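# Move red foam block or yellow sponge onto desk

## Task

Check the counter behind the shelving for a red foam block. If one is there, move it onto the desk. If none is there, move the yellow sponge on top of the low shelf onto the desk instead. Every other object must stay on its own shelf, table or counter. The low shelf must be standing upright at the end. The robot must not fall or be left tilted. The object must rest on the desk by itself, not be held there by the robot.

## Robot and tools

ROBOT. A wheeled base with a vertical column, a tilting head and two arms, left and right. Each arm has six joints and a two-finger gripper. Folded, as at the start, it is 0.73 m long, 0.62 m wide and 1.88 m tall, and its front sits 0.40 m ahead of the column. The base drives straight or turns in place. It cannot move sideways.

FRAMES. Base frame: origin on the floor under the column, midway between the drive wheels. x is forward, y is left, z is up. left_hand and right_hand are reported in this frame, in metres, at the point where the fingers meet; the tips reach 8 mm past it. The hand's z axis runs along the fingers and its y axis across the opening; quat_wxyz gives the orientation. The odometry frame is the base frame where the scene began. Its heading runs from -3.142 to 3.142, positive to the left. It counts wheel turns only, so slipping shows up as travel.

execute_actions(actions, cameras). actions is a list holding one action or none; an empty list only returns state and images. An action may have:
- base: exactly one key. translate_m is a relative drive in metres from where the base last reported itself, -3 to 3, positive forward. rotate_rad is a relative turn in place in radians, -3.2 to 3.2, positive counter-clockwise seen from above.
- joints: an object mapping joint names to absolute targets, not offsets. Any subset may be given. head_tilt_rad -0.61 to 1.308 (0 level, positive tilts down). For each arm, prefix left_ or right_: joint1_rad -2.879 to 2.879, joint2_rad 0 to 3.141, joint3_rad 0 to 3.019, joint4_rad -1.692 to 1.57, joint5_rad -1.57 to 1.57 (positive swings the hand to the robot's right), joint6_rad -2.094 to 2.094 (positive rolls clockwise viewed from behind). left_gripper_m and right_gripper_m are the fingertip gap in metres, 0 (closed) to 0.093.
- speeds: caps for this action only. translate_m 0.05 to 0.8 m/s, rotate_rad 0.1 to 1 rad/s; the maximum is the default. Speeds do not slow the arms.
Base and joint motions start at once and may finish at different times. A base move needing over 8.667 s is refused, and no action runs past 15 s. An unknown key or an out-of-range value rejects the whole call. Joints left out may keep pushing toward older targets.
cameras: a list drawn from cam_head_left, cam_head_right, cam_left_wrist, cam_right_wrist, nav_camera, all. If omitted, null or ["all"], every camera is returned; [] returns none. The pictures line gives the order of the images.

wait(seconds): 0 to 10 s with no new command. It returns the same as an empty action.
zoom_image(camera, region): region is [x0, y0, x1, y1] in pixels of that camera's latest full image, with the origin at top-left and at most 504 by 504.
read_manual(section): licence texts only ("licences").
finished_scene(scene): ends scene 1 or 2 for good and reports success. Call it only once the result is stable.

ARM GEOMETRY. With left_joint1_rad at -1.57 (right arm at 1.57) and joints 5 and 6 at 0, the arm works in a vertical plane facing forward, 0.23 m to that side of the column. Let a = j2 - 0.35, b = 1.05 + j2 - j3 and c = b - j4; c = 1.57 means the fingers point straight down. Then the hand is 0.12 + 0.39 sin a + 0.38 cos b + 0.25 cos c m ahead and 1.46 + 0.39 cos a - 0.38 sin b - 0.25 sin c m up. For example, j2, j3, j4 = 0.93, 0.78, 0.14 gives 0.60 m ahead and 1.21 m up. The real hand usually ends a little lower and nearer the column (about 5 cm, up to 12 cm under load), so trust the reported pose. Reach is about 1 m from the shoulder and down to about 0.47 m above the floor, so the floor is out of reach. A light object (0.3 kg or less) is carried reliably 0.65 to 1.6 m up and out to 0.6 m ahead with the fingers down.

GRIPPING. Fingers are 7 cm long. To grasp, command a gap smaller than the object; off_target is then normal. If the reported gap stays 0.002 m or more above its target, something is held. Joint steps under about 0.03 rad (0.08 rad for joints 2 and 3) may not move at all. To approach gently, step about 0.05 rad per call, counted from the last target.

CAMERAS. The head cameras sit 1.47 to 1.58 m up and look down by about head_tilt_rad. The wrist cameras look along the fingers, angled 0.62 rad; with fingers pointing down they look slightly back toward the robot, so objects above image centre lie farther out or lower. nav_camera is at the front of the base, 0.23 m up, looking ahead.

RESULTS. base_status and joint_status report done, off_target, contact_stop (base stalled: back off 0.05 m before retrying or turning), time_out, or not_followed. "joint command not followed" plus a cause line means a self-collision check blocked the arm; move those joints back by 0.05 rad or more, or move the other arm away. on_its_own describes uncommanded behaviour; its "held at" value is a target, not a position. motor_effort lists left_wheel and right_wheel in percent, with peaks in brackets. wheel_motors_off = 1 means the wheels shut off for 2 s after about 3 s of hard pushing. A gap between turned_by_wheels and turned_by_imu (over about 4% and at least 0.05 rad) means a collision or slip, and the heading is off. base_tilt is in degrees, forward and right positive. Motor temperatures are listed per arm joint: MOTOR HOT appears at 85 °C, and at 100 °C an OVER-TEMPERATURE FAULT drops that arm (limit_stop_at_motor_heat). A stop in one call cancels the calls that follow it in the same reply.

AVOID. Arms hitting or pressing on each other. Pushing the base hard, and table tops hitting the column. Knocking the low shelf or other objects over. Dropping the object instead of setting it down. Leaving arms straining against obstacles; to relieve one, send its reported positions back as targets. Time spent on robot motion counts against the result.

Each tool is called after ">>>" by a JSON object that holds its "op" and its "data", one argument or row to a line.

## Session

I'll start by looking at the current state and camera views.

>>> {"op": "execute_actions", "data": {
  "actions": []
}}

Scene clock: 0.00 s.
Motor temperatures (°C, as the motors report them): left_arm=[25 26 26 27 28 28] | right_arm=[27 29 28 28 29 26]
base_odometry: x=+0.000 y=+0.000 heading=+0.000 (m, m, rad; odometry frame)
turned_by_wheels: +0.000 (rad since the last result)
turned_by_imu: +0.000 (rad since the last result)
base_tilt: forward=-0.2 right=-0.1 (deg)
base_status: not commanded
joint_positions: head_tilt_rad=+0.869 left_joint1_rad=-1.588 left_joint2_rad=+0.890 left_joint3_rad=+0.402 left_joint4_rad=-1.000 left_joint5_rad=-0.046 left_joint6_rad=-0.013 left_gripper_m=+0.094 right_joint1_rad=+1.578 right_joint2_rad=+0.861 right_joint3_rad=+0.415 right_joint4_rad=-0.930 right_joint5_rad=-0.033 right_joint6_rad=-0.038 right_gripper_m=+0.095
joint_status: not commanded
wheel_motors_off: 0
motor_effort: left_wheel=+1 right_wheel=+3 (%)
left_hand: x=+0.1351 y=+0.2292 z=+1.2638 quat_wxyz=(+0.463, -0.012, -0.886, -0.019) (m; base frame)
right_hand: x=+0.1579 y=-0.2182 z=+1.2487 quat_wxyz=(+0.413, +0.013, -0.910, -0.025) (m; base frame)
pictures: cam_head_left, cam_head_right, cam_left_wrist, cam_right_wrist, nav_camera
Images, in order (width x height): cam_head_left 504x504, cam_head_right 504x504, cam_left_wrist 504x504, cam_right_wrist 504x504, nav_camera 504x504.

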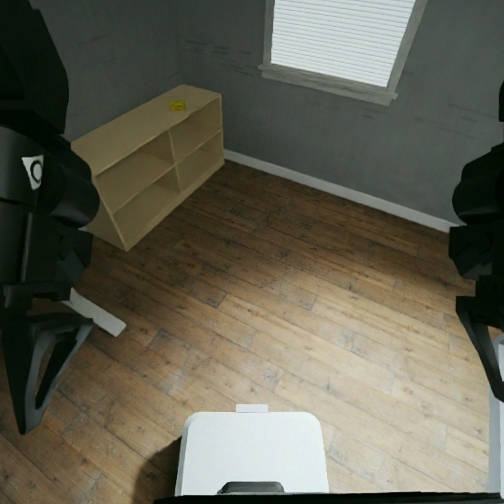

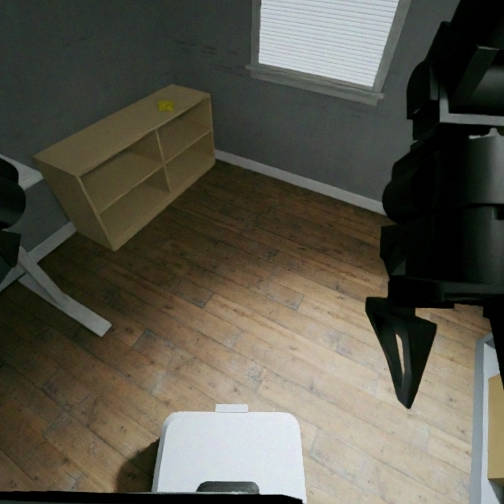

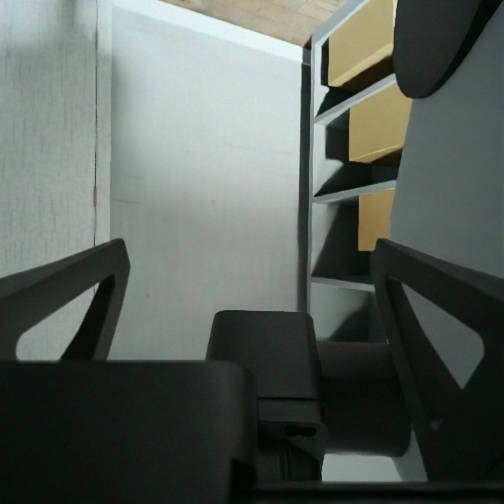

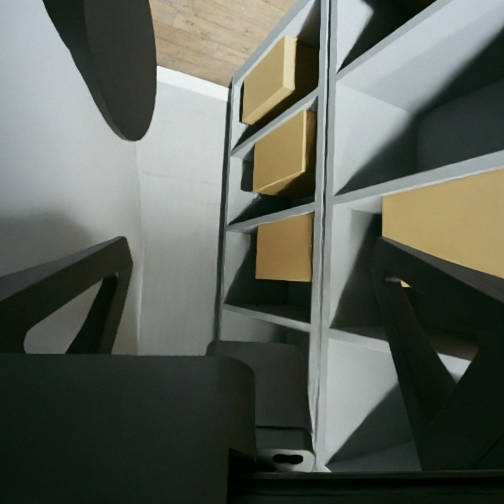

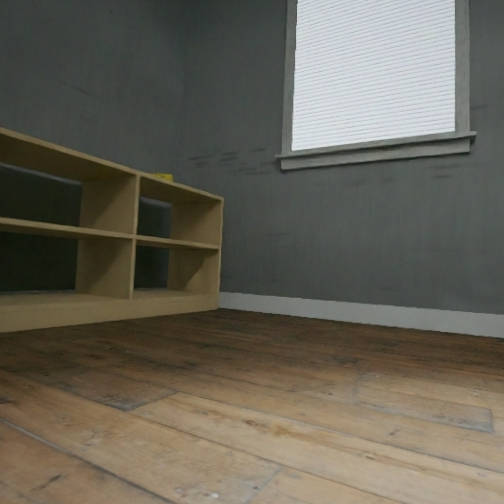

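>>> {"op": "execute_actions", "data": {
  "actions": [
    {"base": {"rotate_rad": -1.0}, "joints": {"head_tilt_rad": 0.5}}
  ],
  "cameras": ["cam_head_left", "cam_head_right", "nav_camera"]
}}

Scene clock: 3.70 s.
Motor temperatures (°C, as the motors report them): left_arm=[25 26 26 27 28 28] | right_arm=[27 29 28 28 29 26]
base_odometry: x=+0.000 y=+0.000 heading=-0.999 (m, m, rad; odometry frame)
turned_by_wheels: -0.999 (rad since the last result)
turned_by_imu: -1.005 (rad since the last result)
base_tilt: forward=-0.2 right=-0.1 (deg)
base_status: done
joint_positions: head_tilt_rad=+0.518 left_joint1_rad=-1.588 left_joint2_rad=+0.890 left_joint3_rad=+0.402 left_joint4_rad=-1.000 left_joint5_rad=-0.046 left_joint6_rad=-0.013 left_gripper_m=+0.095 right_joint1_rad=+1.578 right_joint2_rad=+0.861 right_joint3_rad=+0.415 right_joint4_rad=-0.930 right_joint5_rad=-0.033 right_joint6_rad=-0.038 right_gripper_m=+0.095
joint_status: all done
wheel_motors_off: 0
motor_effort: left_wheel=+3(25) right_wheel=-4(49) (%)
left_hand: x=+0.1351 y=+0.2292 z=+1.2638 quat_wxyz=(+0.463, -0.012, -0.886, -0.019) (m; base frame)
right_hand: x=+0.1579 y=-0.2182 z=+1.2487 quat_wxyz=(+0.413, +0.013, -0.910, -0.025) (m; base frame)
pictures: cam_head_left, cam_head_right, nav_camera
Images, in order (width x height): cam_head_left 504x504, cam_head_right 504x504, nav_camera 504x504.

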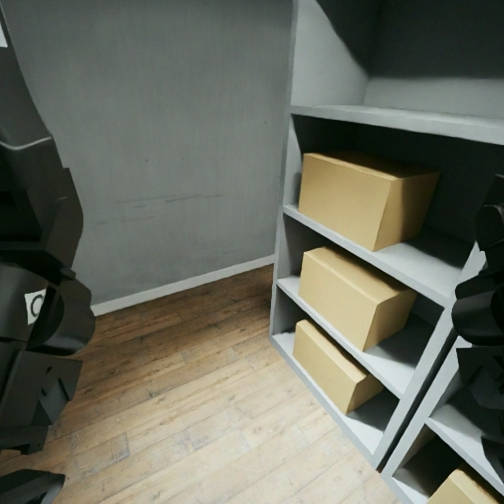

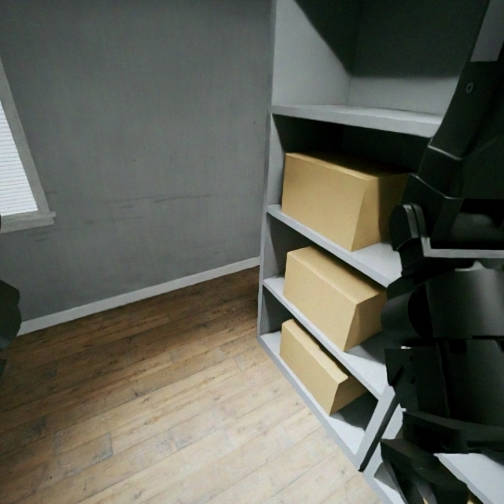

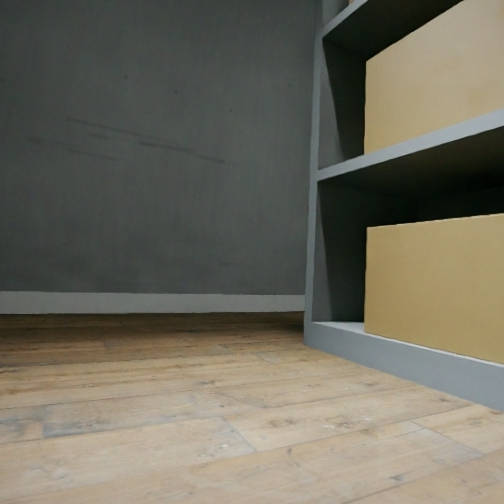

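>>> {"op": "execute_actions", "data": {
  "actions": [
    {"base": {"rotate_rad": 0.42}, "joints": {"head_tilt_rad": 0.8}}
  ],
  "cameras": ["cam_head_left", "nav_camera"]
}}

>>> {"op": "execute_actions", "data": {
  "actions": [
    {"base": {"translate_m": 1.35}}
  ],
  "cameras": ["cam_head_left", "cam_head_right", "nav_camera"]
}}

Scene clock: 14.70 s.
Motor temperatures (°C, as the motors report them): left_arm=[25 26 26 27 28 28] | right_arm=[27 30 28 28 29 26]
base_odometry: x=+0.000 y=+0.000 heading=-0.580 (m, m, rad; odometry frame)
turned_by_wheels: +0.419 (rad since the last result)
turned_by_imu: +0.426 (rad since the last result)
base_tilt: forward=-0.2 right=-0.1 (deg)
base_status: done
joint_positions: head_tilt_rad=+0.802 left_joint1_rad=-1.588 left_joint2_rad=+0.890 left_joint3_rad=+0.402 left_joint4_rad=-1.000 left_joint5_rad=-0.046 left_joint6_rad=-0.013 left_gripper_m=+0.095 right_joint1_rad=+1.578 right_joint2_rad=+0.861 right_joint3_rad=+0.415 right_joint4_rad=-0.930 right_joint5_rad=-0.033 right_joint6_rad=-0.038 right_gripper_m=+0.095
joint_status: all done
wheel_motors_off: 0
motor_effort: left_wheel=-3(18) right_wheel=+3(22) (%)
left_hand: x=+0.1351 y=+0.2292 z=+1.2638 quat_wxyz=(+0.463, -0.012, -0.886, -0.019) (m; base frame)
right_hand: x=+0.1579 y=-0.2182 z=+1.2487 quat_wxyz=(+0.413, +0.013, -0.910, -0.025) (m; base frame)
pictures: cam_head_left, nav_camera
Images, in order (width x height): cam_head_left 504x504, nav_camera 504x504.

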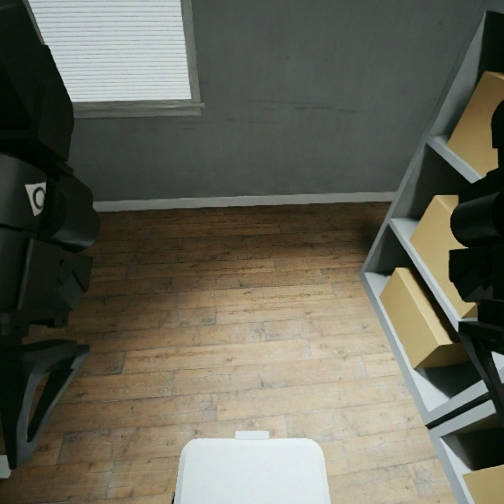

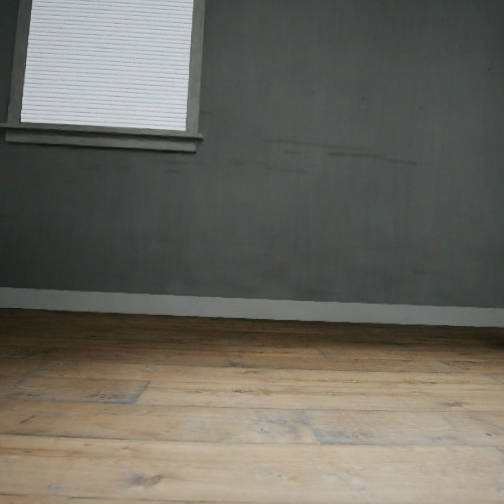

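Scene clock: 18.43 s.
Motor temperatures (°C, as the motors report them): left_arm=[25 26 26 27 28 28] | right_arm=[27 30 28 28 29 26]
base_odometry: x=+1.129 y=-0.740 heading=-0.581 (m, m, rad; odometry frame)
turned_by_wheels: -0.001 (rad since the last result)
turned_by_imu: +0.001 (rad since the last result)
base_tilt: forward=-0.2 right=-0.1 (deg)
base_status: done
joint_positions: head_tilt_rad=+0.803 left_joint1_rad=-1.588 left_joint2_rad=+0.890 left_joint3_rad=+0.401 left_joint4_rad=-1.000 left_joint5_rad=-0.046 left_joint6_rad=-0.013 left_gripper_m=+0.095 right_joint1_rad=+1.578 right_joint2_rad=+0.861 right_joint3_rad=+0.414 right_joint4_rad=-0.930 right_joint5_rad=-0.033 right_joint6_rad=-0.038 right_gripper_m=+0.095
joint_status: not commanded
wheel_motors_off: 0
motor_effort: left_wheel=-1(39) right_wheel=+1(69) (%)
left_hand: x=+0.1345 y=+0.2292 z=+1.2640 quat_wxyz=(+0.464, -0.012, -0.886, -0.019) (m; base frame)
right_hand: x=+0.1573 y=-0.2183 z=+1.2489 quat_wxyz=(+0.414, +0.013, -0.910, -0.025) (m; base frame)
pictures: cam_head_left, cam_head_right, nav_camera
Images, in order (width x height): cam_head_left 504x504, cam_head_right 504x504, nav_camera 504x504.

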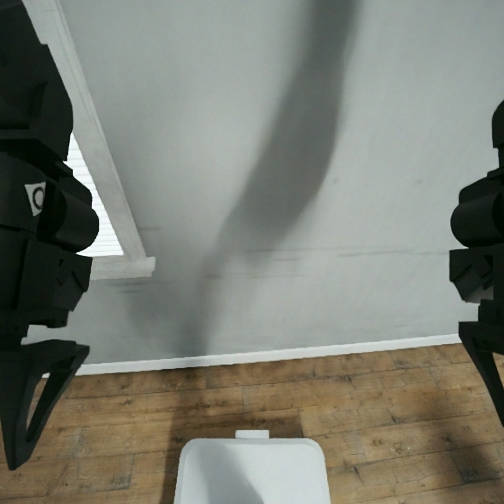

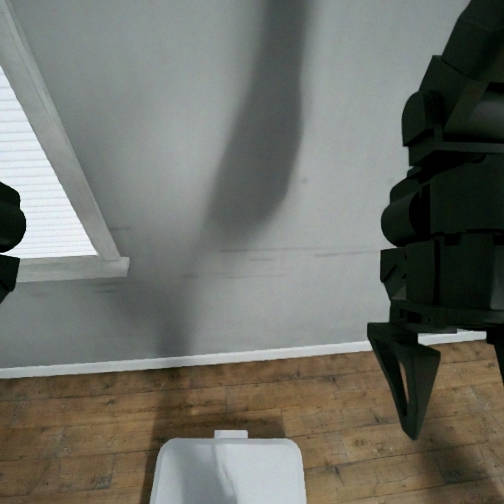

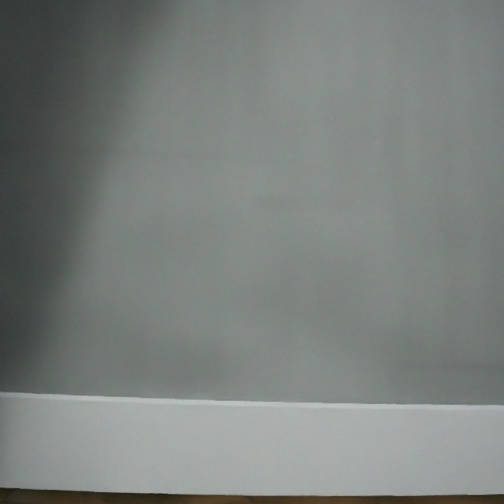

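>>> {"op": "execute_actions", "data": {
  "actions": [
    {"base": {"rotate_rad": -1.2}, "joints": {"head_tilt_rad": 0.7}}
  ],
  "cameras": ["cam_head_left", "cam_head_right", "nav_camera"]
}}

Scene clock: 24.50 s.
Motor temperatures (°C, as the motors report them): left_arm=[25 26 26 27 28 28] | right_arm=[27 30 28 28 29 26]
base_odometry: x=+1.129 y=-0.740 heading=-1.780 (m, m, rad; odometry frame)
turned_by_wheels: -1.199 (rad since the last result)
turned_by_imu: -1.205 (rad since the last result)
base_tilt: forward=-0.2 right=-0.1 (deg)
base_status: done
joint_positions: head_tilt_rad=+0.717 left_joint1_rad=-1.588 left_joint2_rad=+0.890 left_joint3_rad=+0.401 left_joint4_rad=-1.000 left_joint5_rad=-0.046 left_joint6_rad=-0.013 left_gripper_m=+0.095 right_joint1_rad=+1.578 right_joint2_rad=+0.861 right_joint3_rad=+0.414 right_joint4_rad=-0.930 right_joint5_rad=-0.033 right_joint6_rad=-0.038 right_gripper_m=+0.095
joint_status: all done
wheel_motors_off: 0
motor_effort: left_wheel=+2(31) right_wheel=-4(52) (%)
left_hand: x=+0.1345 y=+0.2292 z=+1.2640 quat_wxyz=(+0.464, -0.012, -0.886, -0.019) (m; base frame)
right_hand: x=+0.1573 y=-0.2183 z=+1.2489 quat_wxyz=(+0.414, +0.013, -0.910, -0.025) (m; base frame)
pictures: cam_head_left, cam_head_right, nav_camera
Images, in order (width x height): cam_head_left 504x504, cam_head_right 504x504, nav_camera 504x504.

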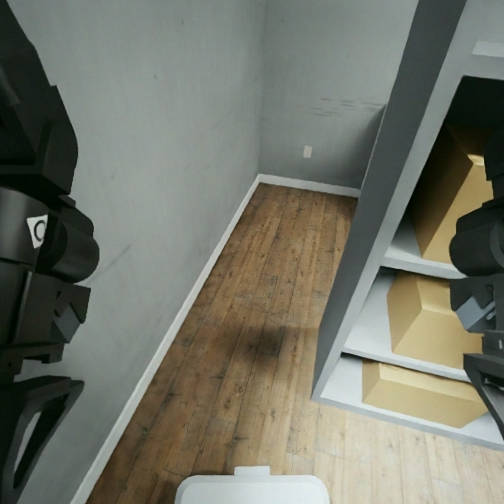

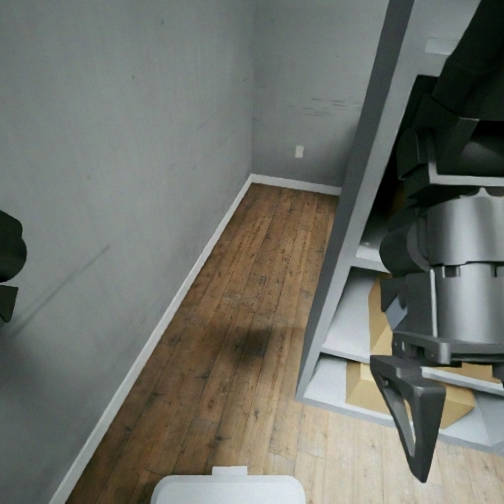

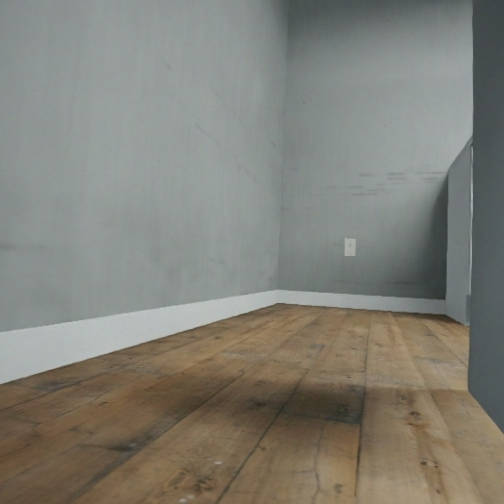

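>>> {"op": "execute_actions", "data": {
  "actions": [
    {"base": {"rotate_rad": 0.4}, "joints": {"head_tilt_rad": 1.0}}
  ],
  "cameras": []
}}

>>> {"op": "execute_actions", "data": {
  "actions": [
    {"base": {"translate_m": 0.28}}
  ],
  "cameras": ["cam_head_left"]
}}

>>> {"op": "execute_actions", "data": {
  "actions": [
    {"base": {"rotate_rad": -0.5}}
  ],
  "cameras": ["cam_head_left", "cam_head_right", "nav_camera"]
}}

Scene clock: 35.87 s.
Motor temperatures (°C, as the motors report them): left_arm=[25 26 26 27 28 28] | right_arm=[27 30 28 28 29 26]
base_odometry: x=+1.129 y=-0.740 heading=-1.381 (m, m, rad; odometry frame)
turned_by_wheels: +0.399 (rad since the last result)
turned_by_imu: +0.406 (rad since the last result)
base_tilt: forward=-0.3 right=-0.1 (deg)
base_status: done
joint_positions: head_tilt_rad=+1.000 left_joint1_rad=-1.588 left_joint2_rad=+0.890 left_joint3_rad=+0.401 left_joint4_rad=-1.000 left_joint5_rad=-0.046 left_joint6_rad=-0.013 left_gripper_m=+0.095 right_joint1_rad=+1.578 right_joint2_rad=+0.861 right_joint3_rad=+0.414 right_joint4_rad=-0.930 right_joint5_rad=-0.033 right_joint6_rad=-0.038 right_gripper_m=+0.095
joint_status: all done
wheel_motors_off: 0
motor_effort: left_wheel=-3(18) right_wheel=+3(25) (%)
left_hand: x=+0.1345 y=+0.2292 z=+1.2640 quat_wxyz=(+0.464, -0.012, -0.886, -0.019) (m; base frame)
right_hand: x=+0.1573 y=-0.2183 z=+1.2489 quat_wxyz=(+0.414, +0.013, -0.910, -0.025) (m; base frame)
pictures: none
No camera images: the call's "cameras" was empty. Leave "cameras" out to get every camera's image.

Scene clock: 37.77 s.
Motor temperatures (°C, as the motors report them): left_arm=[25 26 26 27 28 28] | right_arm=[27 30 28 28 29 26]
base_odometry: x=+1.182 y=-1.015 heading=-1.383 (m, m, rad; odometry frame)
turned_by_wheels: -0.002 (rad since the last result)
turned_by_imu: -0.001 (rad since the last result)
base_tilt: forward=-0.2 right=-0.1 (deg)
base_status: done
joint_positions: head_tilt_rad=+1.001 left_joint1_rad=-1.588 left_joint2_rad=+0.890 left_joint3_rad=+0.403 left_joint4_rad=-1.000 left_joint5_rad=-0.046 left_joint6_rad=-0.013 left_gripper_m=+0.095 right_joint1_rad=+1.578 right_joint2_rad=+0.861 right_joint3_rad=+0.415 right_joint4_rad=-0.930 right_joint5_rad=-0.033 right_joint6_rad=-0.038 right_gripper_m=+0.095
joint_status: not commanded
wheel_motors_off: 0
motor_effort: left_wheel=-1(52) right_wheel=+2(70) (%)
left_hand: x=+0.1353 y=+0.2292 z=+1.2637 quat_wxyz=(+0.463, -0.012, -0.886, -0.019) (m; base frame)
right_hand: x=+0.1581 y=-0.2182 z=+1.2487 quat_wxyz=(+0.413, +0.013, -0.910, -0.025) (m; base frame)
pictures: cam_head_left
Images, in order (width x height): cam_head_left 504x504.

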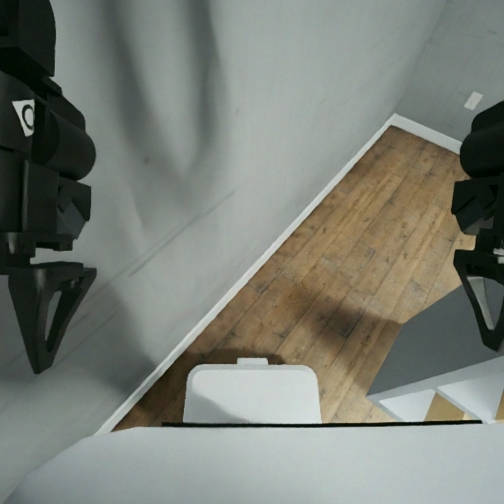

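Scene clock: 39.63 s.
Motor temperatures (°C, as the motors report them): left_arm=[25 26 26 27 28 28] | right_arm=[27 30 28 28 29 26]
base_odometry: x=+1.182 y=-1.015 heading=-1.882 (m, m, rad; odometry frame)
turned_by_wheels: -0.499 (rad since the last result)
turned_by_imu: -0.499 (rad since the last result)
base_tilt: forward=-0.2 right=-0.1 (deg)
base_status: done
joint_positions: head_tilt_rad=+1.001 left_joint1_rad=-1.588 left_joint2_rad=+0.890 left_joint3_rad=+0.403 left_joint4_rad=-1.000 left_joint5_rad=-0.046 left_joint6_rad=-0.013 left_gripper_m=+0.095 right_joint1_rad=+1.578 right_joint2_rad=+0.861 right_joint3_rad=+0.415 right_joint4_rad=-0.930 right_joint5_rad=-0.033 right_joint6_rad=-0.038 right_gripper_m=+0.095
joint_status: not commanded
wheel_motors_off: 0
motor_effort: left_wheel=+3(32) right_wheel=-4(52) (%)
left_hand: x=+0.1353 y=+0.2292 z=+1.2637 quat_wxyz=(+0.463, -0.012, -0.886, -0.019) (m; base frame)
right_hand: x=+0.1581 y=-0.2182 z=+1.2487 quat_wxyz=(+0.413, +0.013, -0.910, -0.025) (m; base frame)
pictures: cam_head_left, cam_head_right, nav_camera
Images, in order (width x height): cam_head_left 504x504, cam_head_right 504x504, nav_camera 504x504.

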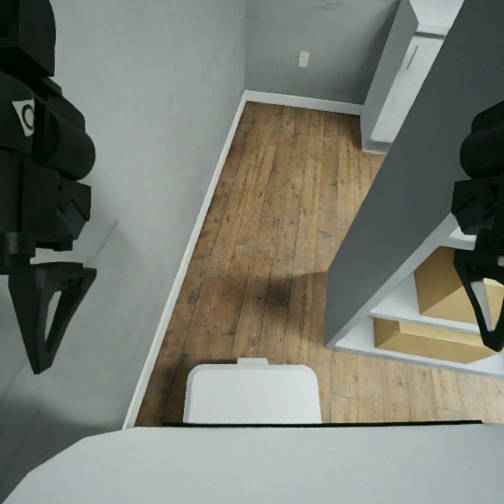

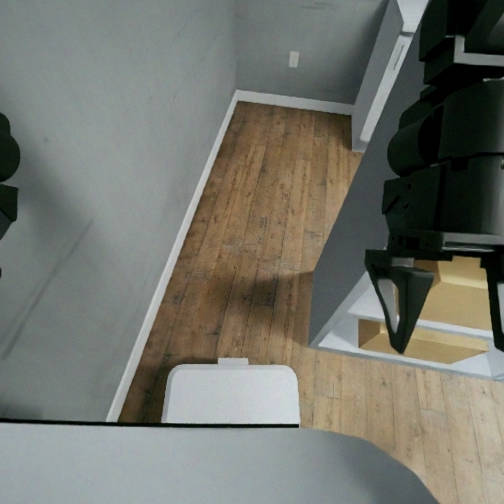

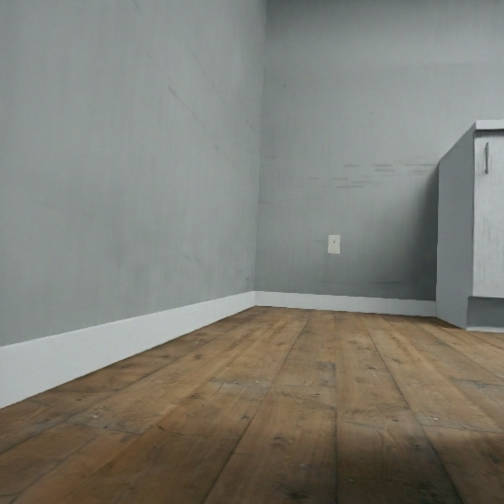

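>>> {"op": "execute_actions", "data": {
  "actions": [
    {"base": {"translate_m": 0.48}}
  ],
  "cameras": []
}}

>>> {"op": "execute_actions", "data": {
  "actions": [
    {"base": {"rotate_rad": -0.2}}
  ],
  "cameras": ["cam_head_left", "cam_head_right", "nav_camera"]
}}

Scene clock: 43.17 s.
Motor temperatures (°C, as the motors report them): left_arm=[25 26 27 27 28 28] | right_arm=[27 30 28 28 29 26]
base_odometry: x=+1.035 y=-1.472 heading=-1.882 (m, m, rad; odometry frame)
turned_by_wheels: +0.000 (rad since the last result)
turned_by_imu: +0.001 (rad since the last result)
base_tilt: forward=-0.2 right=-0.1 (deg)
base_status: done
joint_positions: head_tilt_rad=+1.001 left_joint1_rad=-1.588 left_joint2_rad=+0.890 left_joint3_rad=+0.404 left_joint4_rad=-1.000 left_joint5_rad=-0.046 left_joint6_rad=-0.013 left_gripper_m=+0.095 right_joint1_rad=+1.578 right_joint2_rad=+0.861 right_joint3_rad=+0.417 right_joint4_rad=-0.930 right_joint5_rad=-0.033 right_joint6_rad=-0.038 right_gripper_m=+0.095
joint_status: not commanded
wheel_motors_off: 0
motor_effort: left_wheel=-1(49) right_wheel=+0(61) (%)
left_hand: x=+0.1361 y=+0.2292 z=+1.2634 quat_wxyz=(+0.462, -0.012, -0.886, -0.019) (m; base frame)
right_hand: x=+0.1590 y=-0.2182 z=+1.2484 quat_wxyz=(+0.412, +0.013, -0.911, -0.025) (m; base frame)
pictures: none
No camera images: the call's "cameras" was empty. Leave "cameras" out to get every camera's image.

Scene clock: 44.43 s.
Motor temperatures (°C, as the motors report them): left_arm=[25 26 27 27 28 28] | right_arm=[27 30 28 28 29 26]
base_odometry: x=+1.034 y=-1.473 heading=-2.081 (m, m, rad; odometry frame)
turned_by_wheels: -0.199 (rad since the last result)
turned_by_imu: -0.196 (rad since the last result)
base_tilt: forward=-0.3 right=-0.1 (deg)
base_status: done
joint_positions: head_tilt_rad=+1.001 left_joint1_rad=-1.588 left_joint2_rad=+0.890 left_joint3_rad=+0.404 left_joint4_rad=-1.000 left_joint5_rad=-0.046 left_joint6_rad=-0.013 left_gripper_m=+0.095 right_joint1_rad=+1.578 right_joint2_rad=+0.861 right_joint3_rad=+0.417 right_joint4_rad=-0.930 right_joint5_rad=-0.033 right_joint6_rad=-0.038 right_gripper_m=+0.095
joint_status: not commanded
wheel_motors_off: 0
motor_effort: left_wheel=+0(37) right_wheel=-1(50) (%)
left_hand: x=+0.1361 y=+0.2292 z=+1.2634 quat_wxyz=(+0.462, -0.012, -0.886, -0.019) (m; base frame)
right_hand: x=+0.1590 y=-0.2182 z=+1.2484 quat_wxyz=(+0.412, +0.013, -0.911, -0.025) (m; base frame)
pictures: cam_head_left, cam_head_right, nav_camera
Images, in order (width x height): cam_head_left 504x504, cam_head_right 504x504, nav_camera 504x504.

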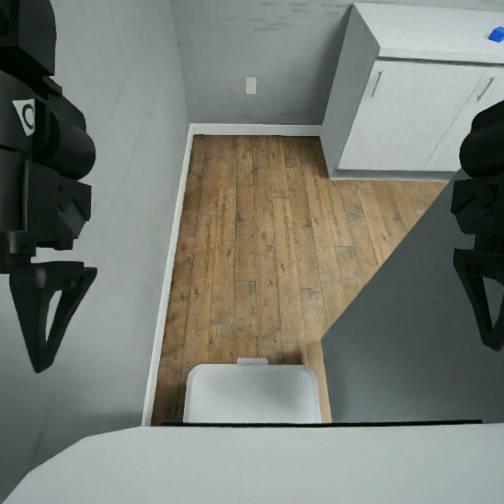

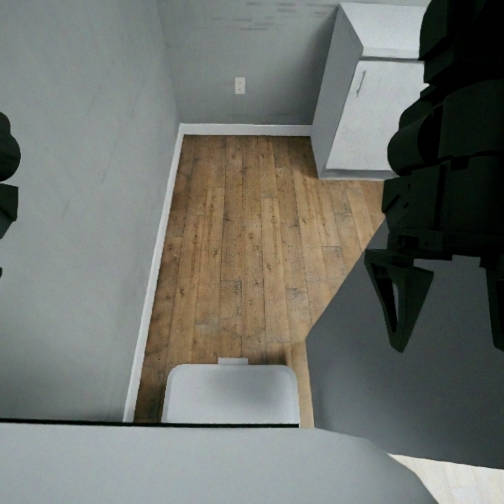

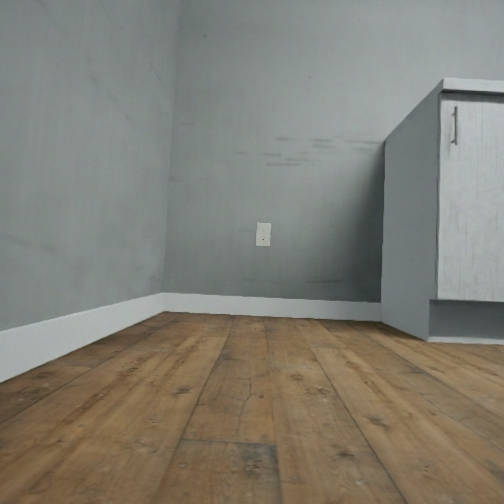

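>>> {"op": "execute_actions", "data": {
  "actions": [
    {"base": {"translate_m": 0.6}, "joints": {"head_tilt_rad": 0.55}}
  ],
  "cameras": []
}}

>>> {"op": "execute_actions", "data": {
  "actions": [
    {"base": {"rotate_rad": -0.4}}
  ],
  "cameras": ["cam_head_left", "cam_head_right", "nav_camera"]
}}

Scene clock: 49.33 s.
Motor temperatures (°C, as the motors report them): left_arm=[25 26 27 28 28 28] | right_arm=[27 30 28 28 29 26]
base_odometry: x=+0.741 y=-1.996 heading=-2.081 (m, m, rad; odometry frame)
turned_by_wheels: +0.000 (rad since the last result)
turned_by_imu: +0.002 (rad since the last result)
base_tilt: forward=-0.2 right=-0.1 (deg)
base_status: done
joint_positions: head_tilt_rad=+0.567 left_joint1_rad=-1.588 left_joint2_rad=+0.890 left_joint3_rad=+0.405 left_joint4_rad=-1.000 left_joint5_rad=-0.046 left_joint6_rad=-0.013 left_gripper_m=+0.095 right_joint1_rad=+1.578 right_joint2_rad=+0.861 right_joint3_rad=+0.417 right_joint4_rad=-0.930 right_joint5_rad=-0.033 right_joint6_rad=-0.038 right_gripper_m=+0.095
joint_status: all done
wheel_motors_off: 0
motor_effort: left_wheel=+0(39) right_wheel=+0(63) (%)
left_hand: x=+0.1364 y=+0.2292 z=+1.2633 quat_wxyz=(+0.462, -0.012, -0.887, -0.019) (m; base frame)
right_hand: x=+0.1592 y=-0.2182 z=+1.2484 quat_wxyz=(+0.412, +0.013, -0.911, -0.025) (m; base frame)
pictures: none
No camera images: the call's "cameras" was empty. Leave "cameras" out to get every camera's image.

Scene clock: 50.93 s.
Motor temperatures (°C, as the motors report them): left_arm=[25 26 27 28 28 28] | right_arm=[27 30 28 28 29 26]
base_odometry: x=+0.741 y=-1.996 heading=-2.480 (m, m, rad; odometry frame)
turned_by_wheels: -0.399 (rad since the last result)
turned_by_imu: -0.398 (rad since the last result)
base_tilt: forward=-0.2 right=-0.1 (deg)
base_status: done
joint_positions: head_tilt_rad=+0.567 left_joint1_rad=-1.588 left_joint2_rad=+0.890 left_joint3_rad=+0.405 left_joint4_rad=-1.000 left_joint5_rad=-0.046 left_joint6_rad=-0.013 left_gripper_m=+0.095 right_joint1_rad=+1.578 right_joint2_rad=+0.861 right_joint3_rad=+0.417 right_joint4_rad=-0.930 right_joint5_rad=-0.033 right_joint6_rad=-0.038 right_gripper_m=+0.095
joint_status: not commanded
wheel_motors_off: 0
motor_effort: left_wheel=+0(35) right_wheel=-3(52) (%)
left_hand: x=+0.1364 y=+0.2292 z=+1.2633 quat_wxyz=(+0.462, -0.012, -0.887, -0.019) (m; base frame)
right_hand: x=+0.1592 y=-0.2182 z=+1.2484 quat_wxyz=(+0.412, +0.013, -0.911, -0.025) (m; base frame)
pictures: cam_head_left, cam_head_right, nav_camera
Images, in order (width x height): cam_head_left 504x504, cam_head_right 504x504, nav_camera 504x504.

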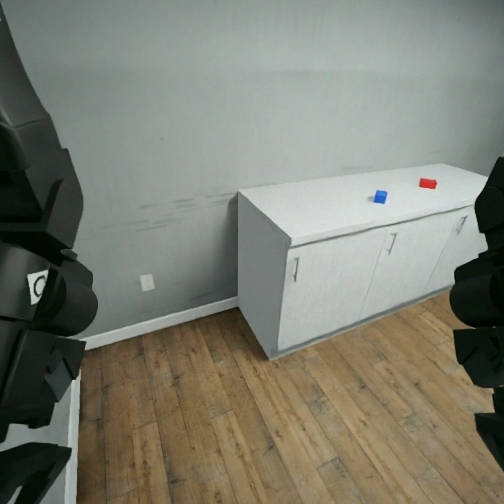

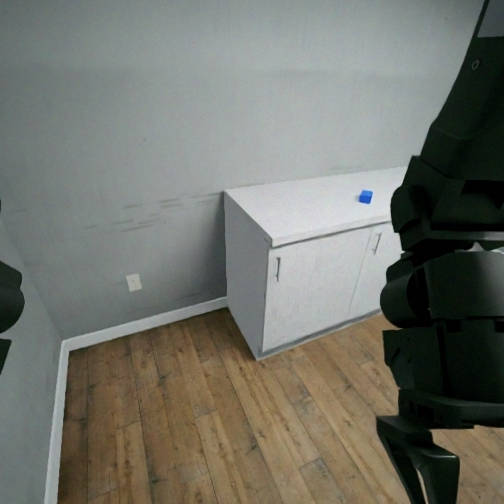

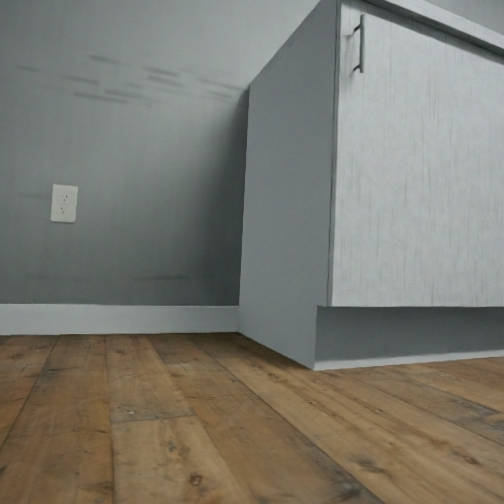

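>>> {"op": "zoom_image", "data": {
  "camera": "cam_head_left",
  "region": [340, 140, 504, 260]
}}

Region (340, 140, 504, 260) of cam_head_left's 504x504 image, scaled by 3.073, with more detail than that image has; it fills the top 369 rows of this view, and the rest is white.

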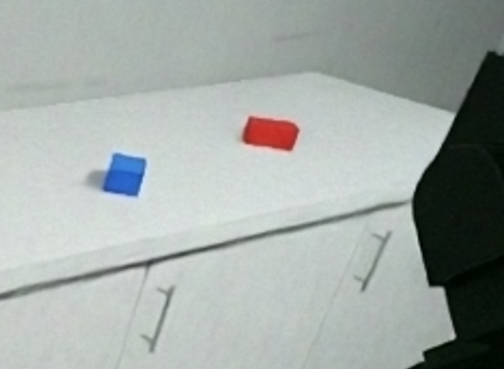

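>>> {"op": "execute_actions", "data": {
  "actions": [
    {"base": {"translate_m": 0.47}, "joints": {"head_tilt_rad": 0.7}}
  ],
  "cameras": []
}}

>>> {"op": "execute_actions", "data": {
  "actions": [
    {"base": {"rotate_rad": -1.13}}
  ],
  "cameras": ["cam_head_left", "cam_head_right", "nav_camera"]
}}

Scene clock: 65.50 s.
Motor temperatures (°C, as the motors report them): left_arm=[25 26 27 28 28 28] | right_arm=[27 30 28 28 29 26]
base_odometry: x=+0.370 y=-2.285 heading=-2.480 (m, m, rad; odometry frame)
turned_by_wheels: +0.000 (rad since the last result)
turned_by_imu: +0.002 (rad since the last result)
base_tilt: forward=-0.2 right=-0.1 (deg)
base_status: done
joint_positions: head_tilt_rad=+0.703 left_joint1_rad=-1.588 left_joint2_rad=+0.890 left_joint3_rad=+0.404 left_joint4_rad=-1.000 left_joint5_rad=-0.046 left_joint6_rad=-0.013 left_gripper_m=+0.095 right_joint1_rad=+1.578 right_joint2_rad=+0.861 right_joint3_rad=+0.417 right_joint4_rad=-0.930 right_joint5_rad=-0.033 right_joint6_rad=-0.038 right_gripper_m=+0.095
joint_status: all done
wheel_motors_off: 0
motor_effort: left_wheel=+0(46) right_wheel=+1(60) (%)
left_hand: x=+0.1358 y=+0.2292 z=+1.2635 quat_wxyz=(+0.463, -0.012, -0.886, -0.019) (m; base frame)
right_hand: x=+0.1588 y=-0.2182 z=+1.2485 quat_wxyz=(+0.412, +0.013, -0.911, -0.025) (m; base frame)
pictures: none
No camera images: the call's "cameras" was empty. Leave "cameras" out to get every camera's image.

Scene clock: 68.10 s.
Motor temperatures (°C, as the motors report them): left_arm=[25 26 27 28 28 28] | right_arm=[27 30 28 28 29 26]
base_odometry: x=+0.370 y=-2.285 heading=+2.673 (m, m, rad; odometry frame)
turned_by_wheels: -1.129 (rad since the last result)
turned_by_imu: -1.135 (rad since the last result)
base_tilt: forward=-0.2 right=-0.1 (deg)
base_status: done
joint_positions: head_tilt_rad=+0.703 left_joint1_rad=-1.588 left_joint2_rad=+0.890 left_joint3_rad=+0.404 left_joint4_rad=-1.000 left_joint5_rad=-0.046 left_joint6_rad=-0.013 left_gripper_m=+0.095 right_joint1_rad=+1.578 right_joint2_rad=+0.861 right_joint3_rad=+0.417 right_joint4_rad=-0.930 right_joint5_rad=-0.033 right_joint6_rad=-0.038 right_gripper_m=+0.095
joint_status: not commanded
wheel_motors_off: 0
motor_effort: left_wheel=+4(37) right_wheel=-4(52) (%)
left_hand: x=+0.1358 y=+0.2292 z=+1.2635 quat_wxyz=(+0.463, -0.012, -0.886, -0.019) (m; base frame)
right_hand: x=+0.1588 y=-0.2182 z=+1.2485 quat_wxyz=(+0.412, +0.013, -0.911, -0.025) (m; base frame)
pictures: cam_head_left, cam_head_right, nav_camera
Images, in order (width x height): cam_head_left 504x504, cam_head_right 504x504, nav_camera 504x504.

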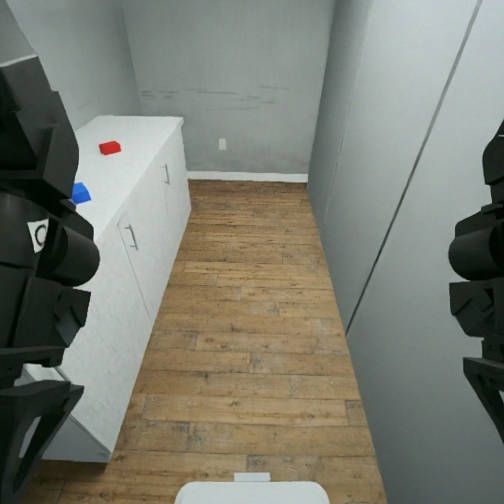

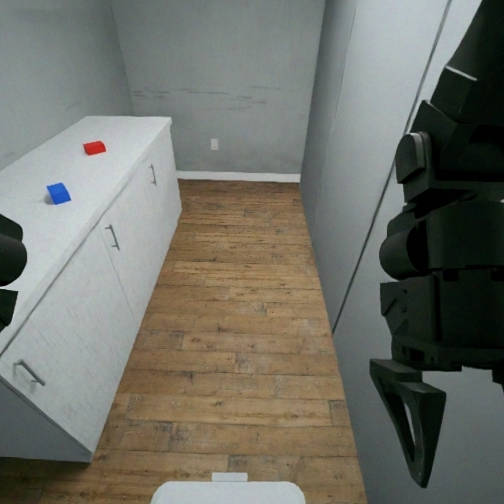

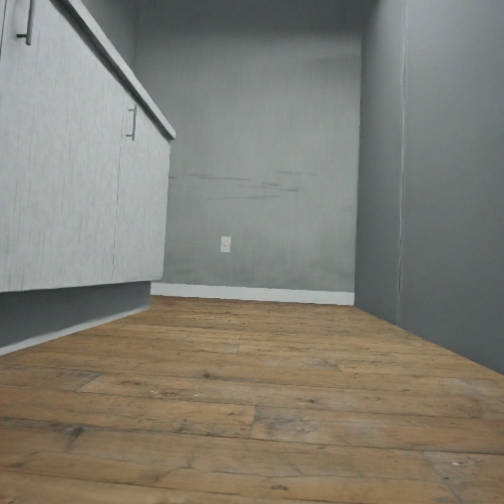

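>>> {"op": "execute_actions", "data": {
  "actions": [
    {"base": {"translate_m": 1.36}, "joints": {"right_joint1_rad": 1.57, "right_joint2_rad": 1.41, "right_joint3_rad": 1.56, "right_joint4_rad": -0.55, "right_joint5_rad": 0, "right_joint6_rad": 0, "head_tilt_rad": 0.8}}
  ],
  "cameras": []
}}

>>> {"op": "execute_actions", "data": {
  "actions": [
    {"base": {"rotate_rad": 1.55}}
  ],
  "cameras": ["cam_head_left", "cam_head_right", "cam_right_wrist", "nav_camera"]
}}

Scene clock: 80.83 s.
Motor temperatures (°C, as the motors report them): left_arm=[25 27 27 28 28 28] | right_arm=[27 31 29 28 29 26]
base_odometry: x=-0.844 y=-1.671 heading=+2.673 (m, m, rad; odometry frame)
turned_by_wheels: -0.001 (rad since the last result)
turned_by_imu: +0.003 (rad since the last result)
base_tilt: forward=-0.2 right=-0.1 (deg)
base_status: done
joint_positions: head_tilt_rad=+0.802 left_joint1_rad=-1.588 left_joint2_rad=+0.890 left_joint3_rad=+0.402 left_joint4_rad=-1.000 left_joint5_rad=-0.046 left_joint6_rad=-0.013 left_gripper_m=+0.095 right_joint1_rad=+1.577 right_joint2_rad=+1.417 right_joint3_rad=+1.540 right_joint4_rad=-0.554 right_joint5_rad=-0.002 right_joint6_rad=-0.008 right_gripper_m=+0.095
joint_status: all done
wheel_motors_off: 0
motor_effort: left_wheel=-1(50) right_wheel=+1(60) (%)
left_hand: x=+0.1348 y=+0.2292 z=+1.2639 quat_wxyz=(+0.463, -0.012, -0.886, -0.019) (m; base frame)
right_hand: x=+0.7147 y=-0.2211 z=+1.0913 quat_wxyz=(-0.047, +0.006, -0.999, -0.004) (m; base frame)
pictures: none
No camera images: the call's "cameras" was empty. Leave "cameras" out to get every camera's image.

Scene clock: 83.90 s.
Motor temperatures (°C, as the motors report them): left_arm=[25 27 27 28 28 28] | right_arm=[27 32 29 28 29 26]
base_odometry: x=-0.844 y=-1.671 heading=-2.061 (m, m, rad; odometry frame)
turned_by_wheels: +1.549 (rad since the last result)
turned_by_imu: +1.562 (rad since the last result)
base_tilt: forward=-0.2 right=-0.1 (deg)
base_status: done
joint_positions: head_tilt_rad=+0.802 left_joint1_rad=-1.588 left_joint2_rad=+0.890 left_joint3_rad=+0.402 left_joint4_rad=-1.000 left_joint5_rad=-0.046 left_joint6_rad=-0.013 left_gripper_m=+0.095 right_joint1_rad=+1.571 right_joint2_rad=+1.417 right_joint3_rad=+1.540 right_joint4_rad=-0.554 right_joint5_rad=-0.001 right_joint6_rad=-0.008 right_gripper_m=+0.095
joint_status: not commanded
wheel_motors_off: 0
motor_effort: left_wheel=-3(43) right_wheel=+4(41) (%)
left_hand: x=+0.1348 y=+0.2292 z=+1.2639 quat_wxyz=(+0.463, -0.012, -0.886, -0.019) (m; base frame)
right_hand: x=+0.7147 y=-0.2251 z=+1.0913 quat_wxyz=(-0.046, +0.004, -0.999, -0.001) (m; base frame)
pictures: cam_head_left, cam_head_right, cam_right_wrist, nav_camera
Images, in order (width x height): cam_head_left 504x504, cam_head_right 504x504, cam_right_wrist 504x504, nav_camera 504x504.

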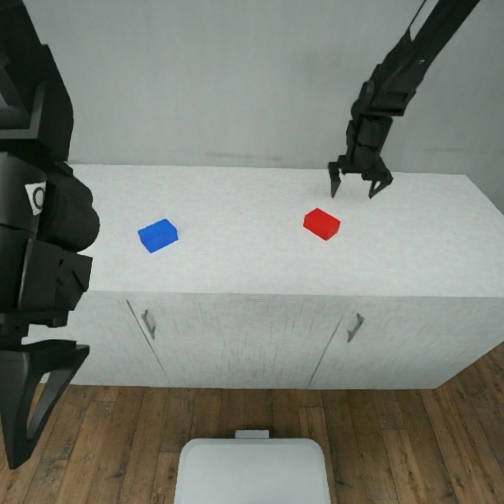

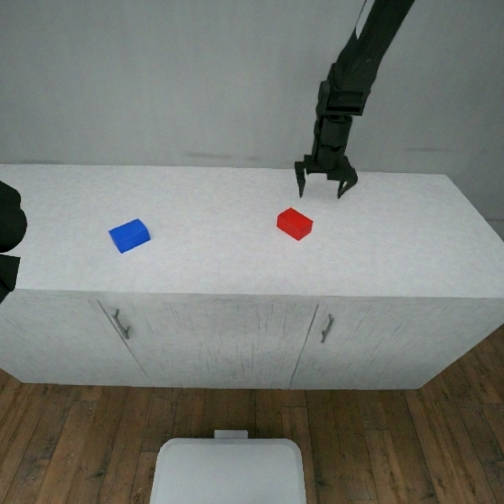

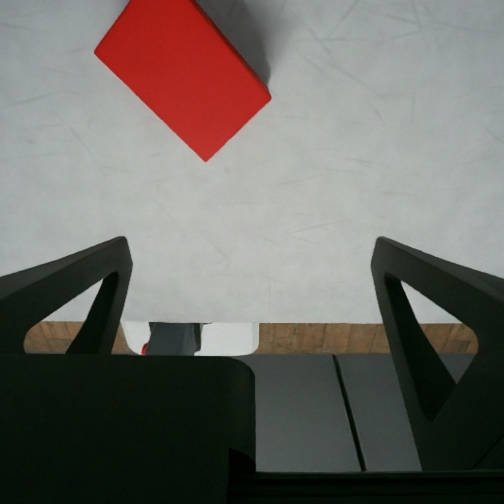

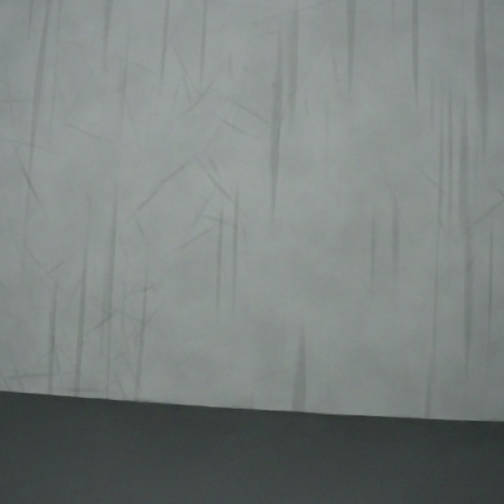

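>>> {"op": "execute_actions", "data": {
  "actions": [
    {"base": {"translate_m": 0.08}, "joints": {"right_joint1_rad": 1.635, "right_joint2_rad": 1.60, "right_joint3_rad": 1.63, "right_joint4_rad": -0.505, "right_joint5_rad": 0, "right_joint6_rad": -0.74, "right_gripper_m": 0.093}}
  ],
  "cameras": ["cam_head_left", "cam_head_right", "cam_right_wrist"]
}}

Scene clock: 95.27 s.
Motor temperatures (°C, as the motors report them): left_arm=[25 27 27 28 28 28] | right_arm=[27 34 31 28 29 26]
base_odometry: x=-0.881 y=-1.742 heading=-2.060 (m, m, rad; odometry frame)
turned_by_wheels: +0.001 (rad since the last result)
turned_by_imu: +0.003 (rad since the last result)
base_tilt: forward=-0.2 right=-0.1 (deg)
base_status: done
joint_positions: head_tilt_rad=+0.803 left_joint1_rad=-1.588 left_joint2_rad=+0.890 left_joint3_rad=+0.404 left_joint4_rad=-1.000 left_joint5_rad=-0.046 left_joint6_rad=-0.013 left_gripper_m=+0.095 right_joint1_rad=+1.640 right_joint2_rad=+1.603 right_joint3_rad=+1.622 right_joint4_rad=-0.507 right_joint5_rad=+0.000 right_joint6_rad=-0.729 right_gripper_m=+0.093
joint_status: all done
wheel_motors_off: 0
motor_effort: left_wheel=+1(50) right_wheel=+0(62) (%)
left_hand: x=+0.1356 y=+0.2292 z=+1.2636 quat_wxyz=(+0.463, -0.012, -0.886, -0.019) (m; base frame)
right_hand: x=+0.6950 y=-0.1771 z=+1.0034 quat_wxyz=(-0.027, +0.372, -0.928, -0.022) (m; base frame)
pictures: cam_head_left, cam_head_right, cam_right_wrist
Images, in order (width x height): cam_head_left 504x504, cam_head_right 504x504, cam_right_wrist 504x504.

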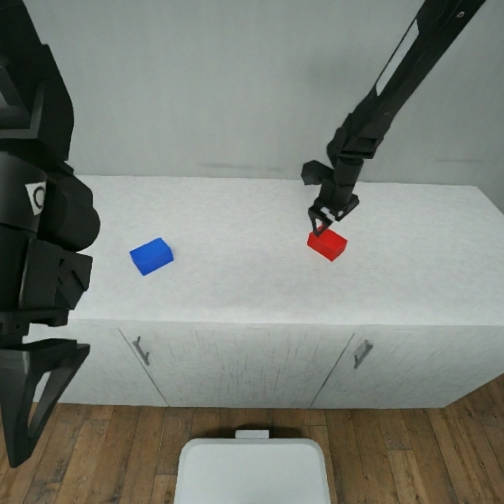

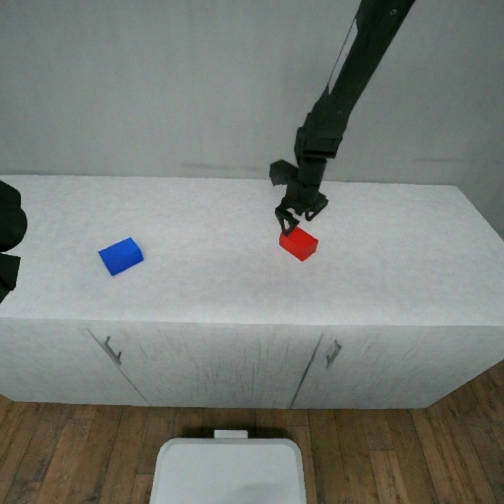

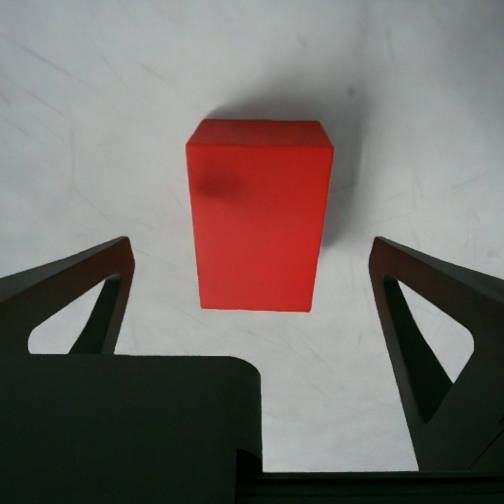

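>>> {"op": "execute_actions", "data": {
  "actions": [
    {"joints": {"right_joint2_rad": 1.77, "right_joint3_rad": 1.755, "right_joint4_rad": -0.46}}
  ],
  "cameras": ["cam_head_right", "cam_right_wrist"]
}}

Scene clock: 101.47 s.
Motor temperatures (°C, as the motors report them): left_arm=[25 27 27 28 28 28] | right_arm=[27 35 31 28 29 26]
base_odometry: x=-0.881 y=-1.742 heading=-2.060 (m, m, rad; odometry frame)
turned_by_wheels: +0.000 (rad since the last result)
turned_by_imu: +0.002 (rad since the last result)
base_tilt: forward=-0.2 right=-0.1 (deg)
base_status: not commanded
joint_positions: head_tilt_rad=+0.803 left_joint1_rad=-1.588 left_joint2_rad=+0.890 left_joint3_rad=+0.403 left_joint4_rad=-1.000 left_joint5_rad=-0.046 left_joint6_rad=-0.013 left_gripper_m=+0.095 right_joint1_rad=+1.647 right_joint2_rad=+1.700 right_joint3_rad=+1.754 right_joint4_rad=-0.463 right_joint5_rad=-0.014 right_joint6_rad=-0.727 right_gripper_m=+0.093
joint_status: all done
wheel_motors_off: 0
motor_effort: left_wheel=+2(2) right_wheel=-1(3) (%)
left_hand: x=+0.1354 y=+0.2292 z=+1.2636 quat_wxyz=(+0.463, -0.012, -0.886, -0.019) (m; base frame)
right_hand: x=+0.7354 y=-0.1666 z=+0.9770 quat_wxyz=(-0.068, +0.371, -0.926, -0.018) (m; base frame)
pictures: cam_head_right, cam_right_wrist
Images, in order (width x height): cam_head_right 504x504, cam_right_wrist 504x504.

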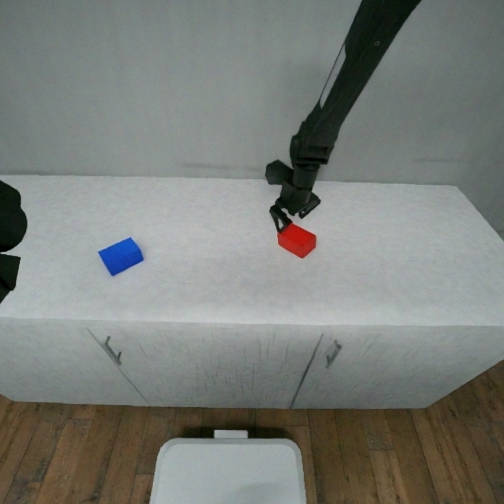

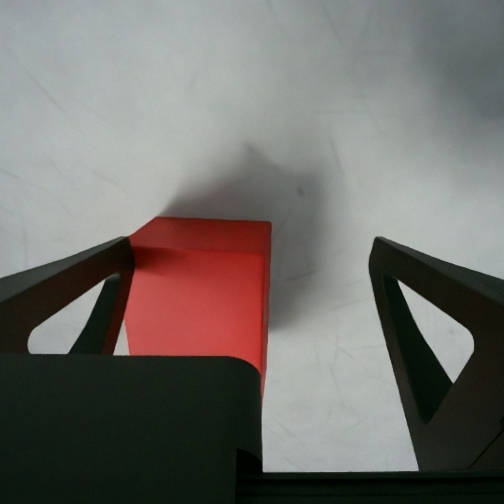

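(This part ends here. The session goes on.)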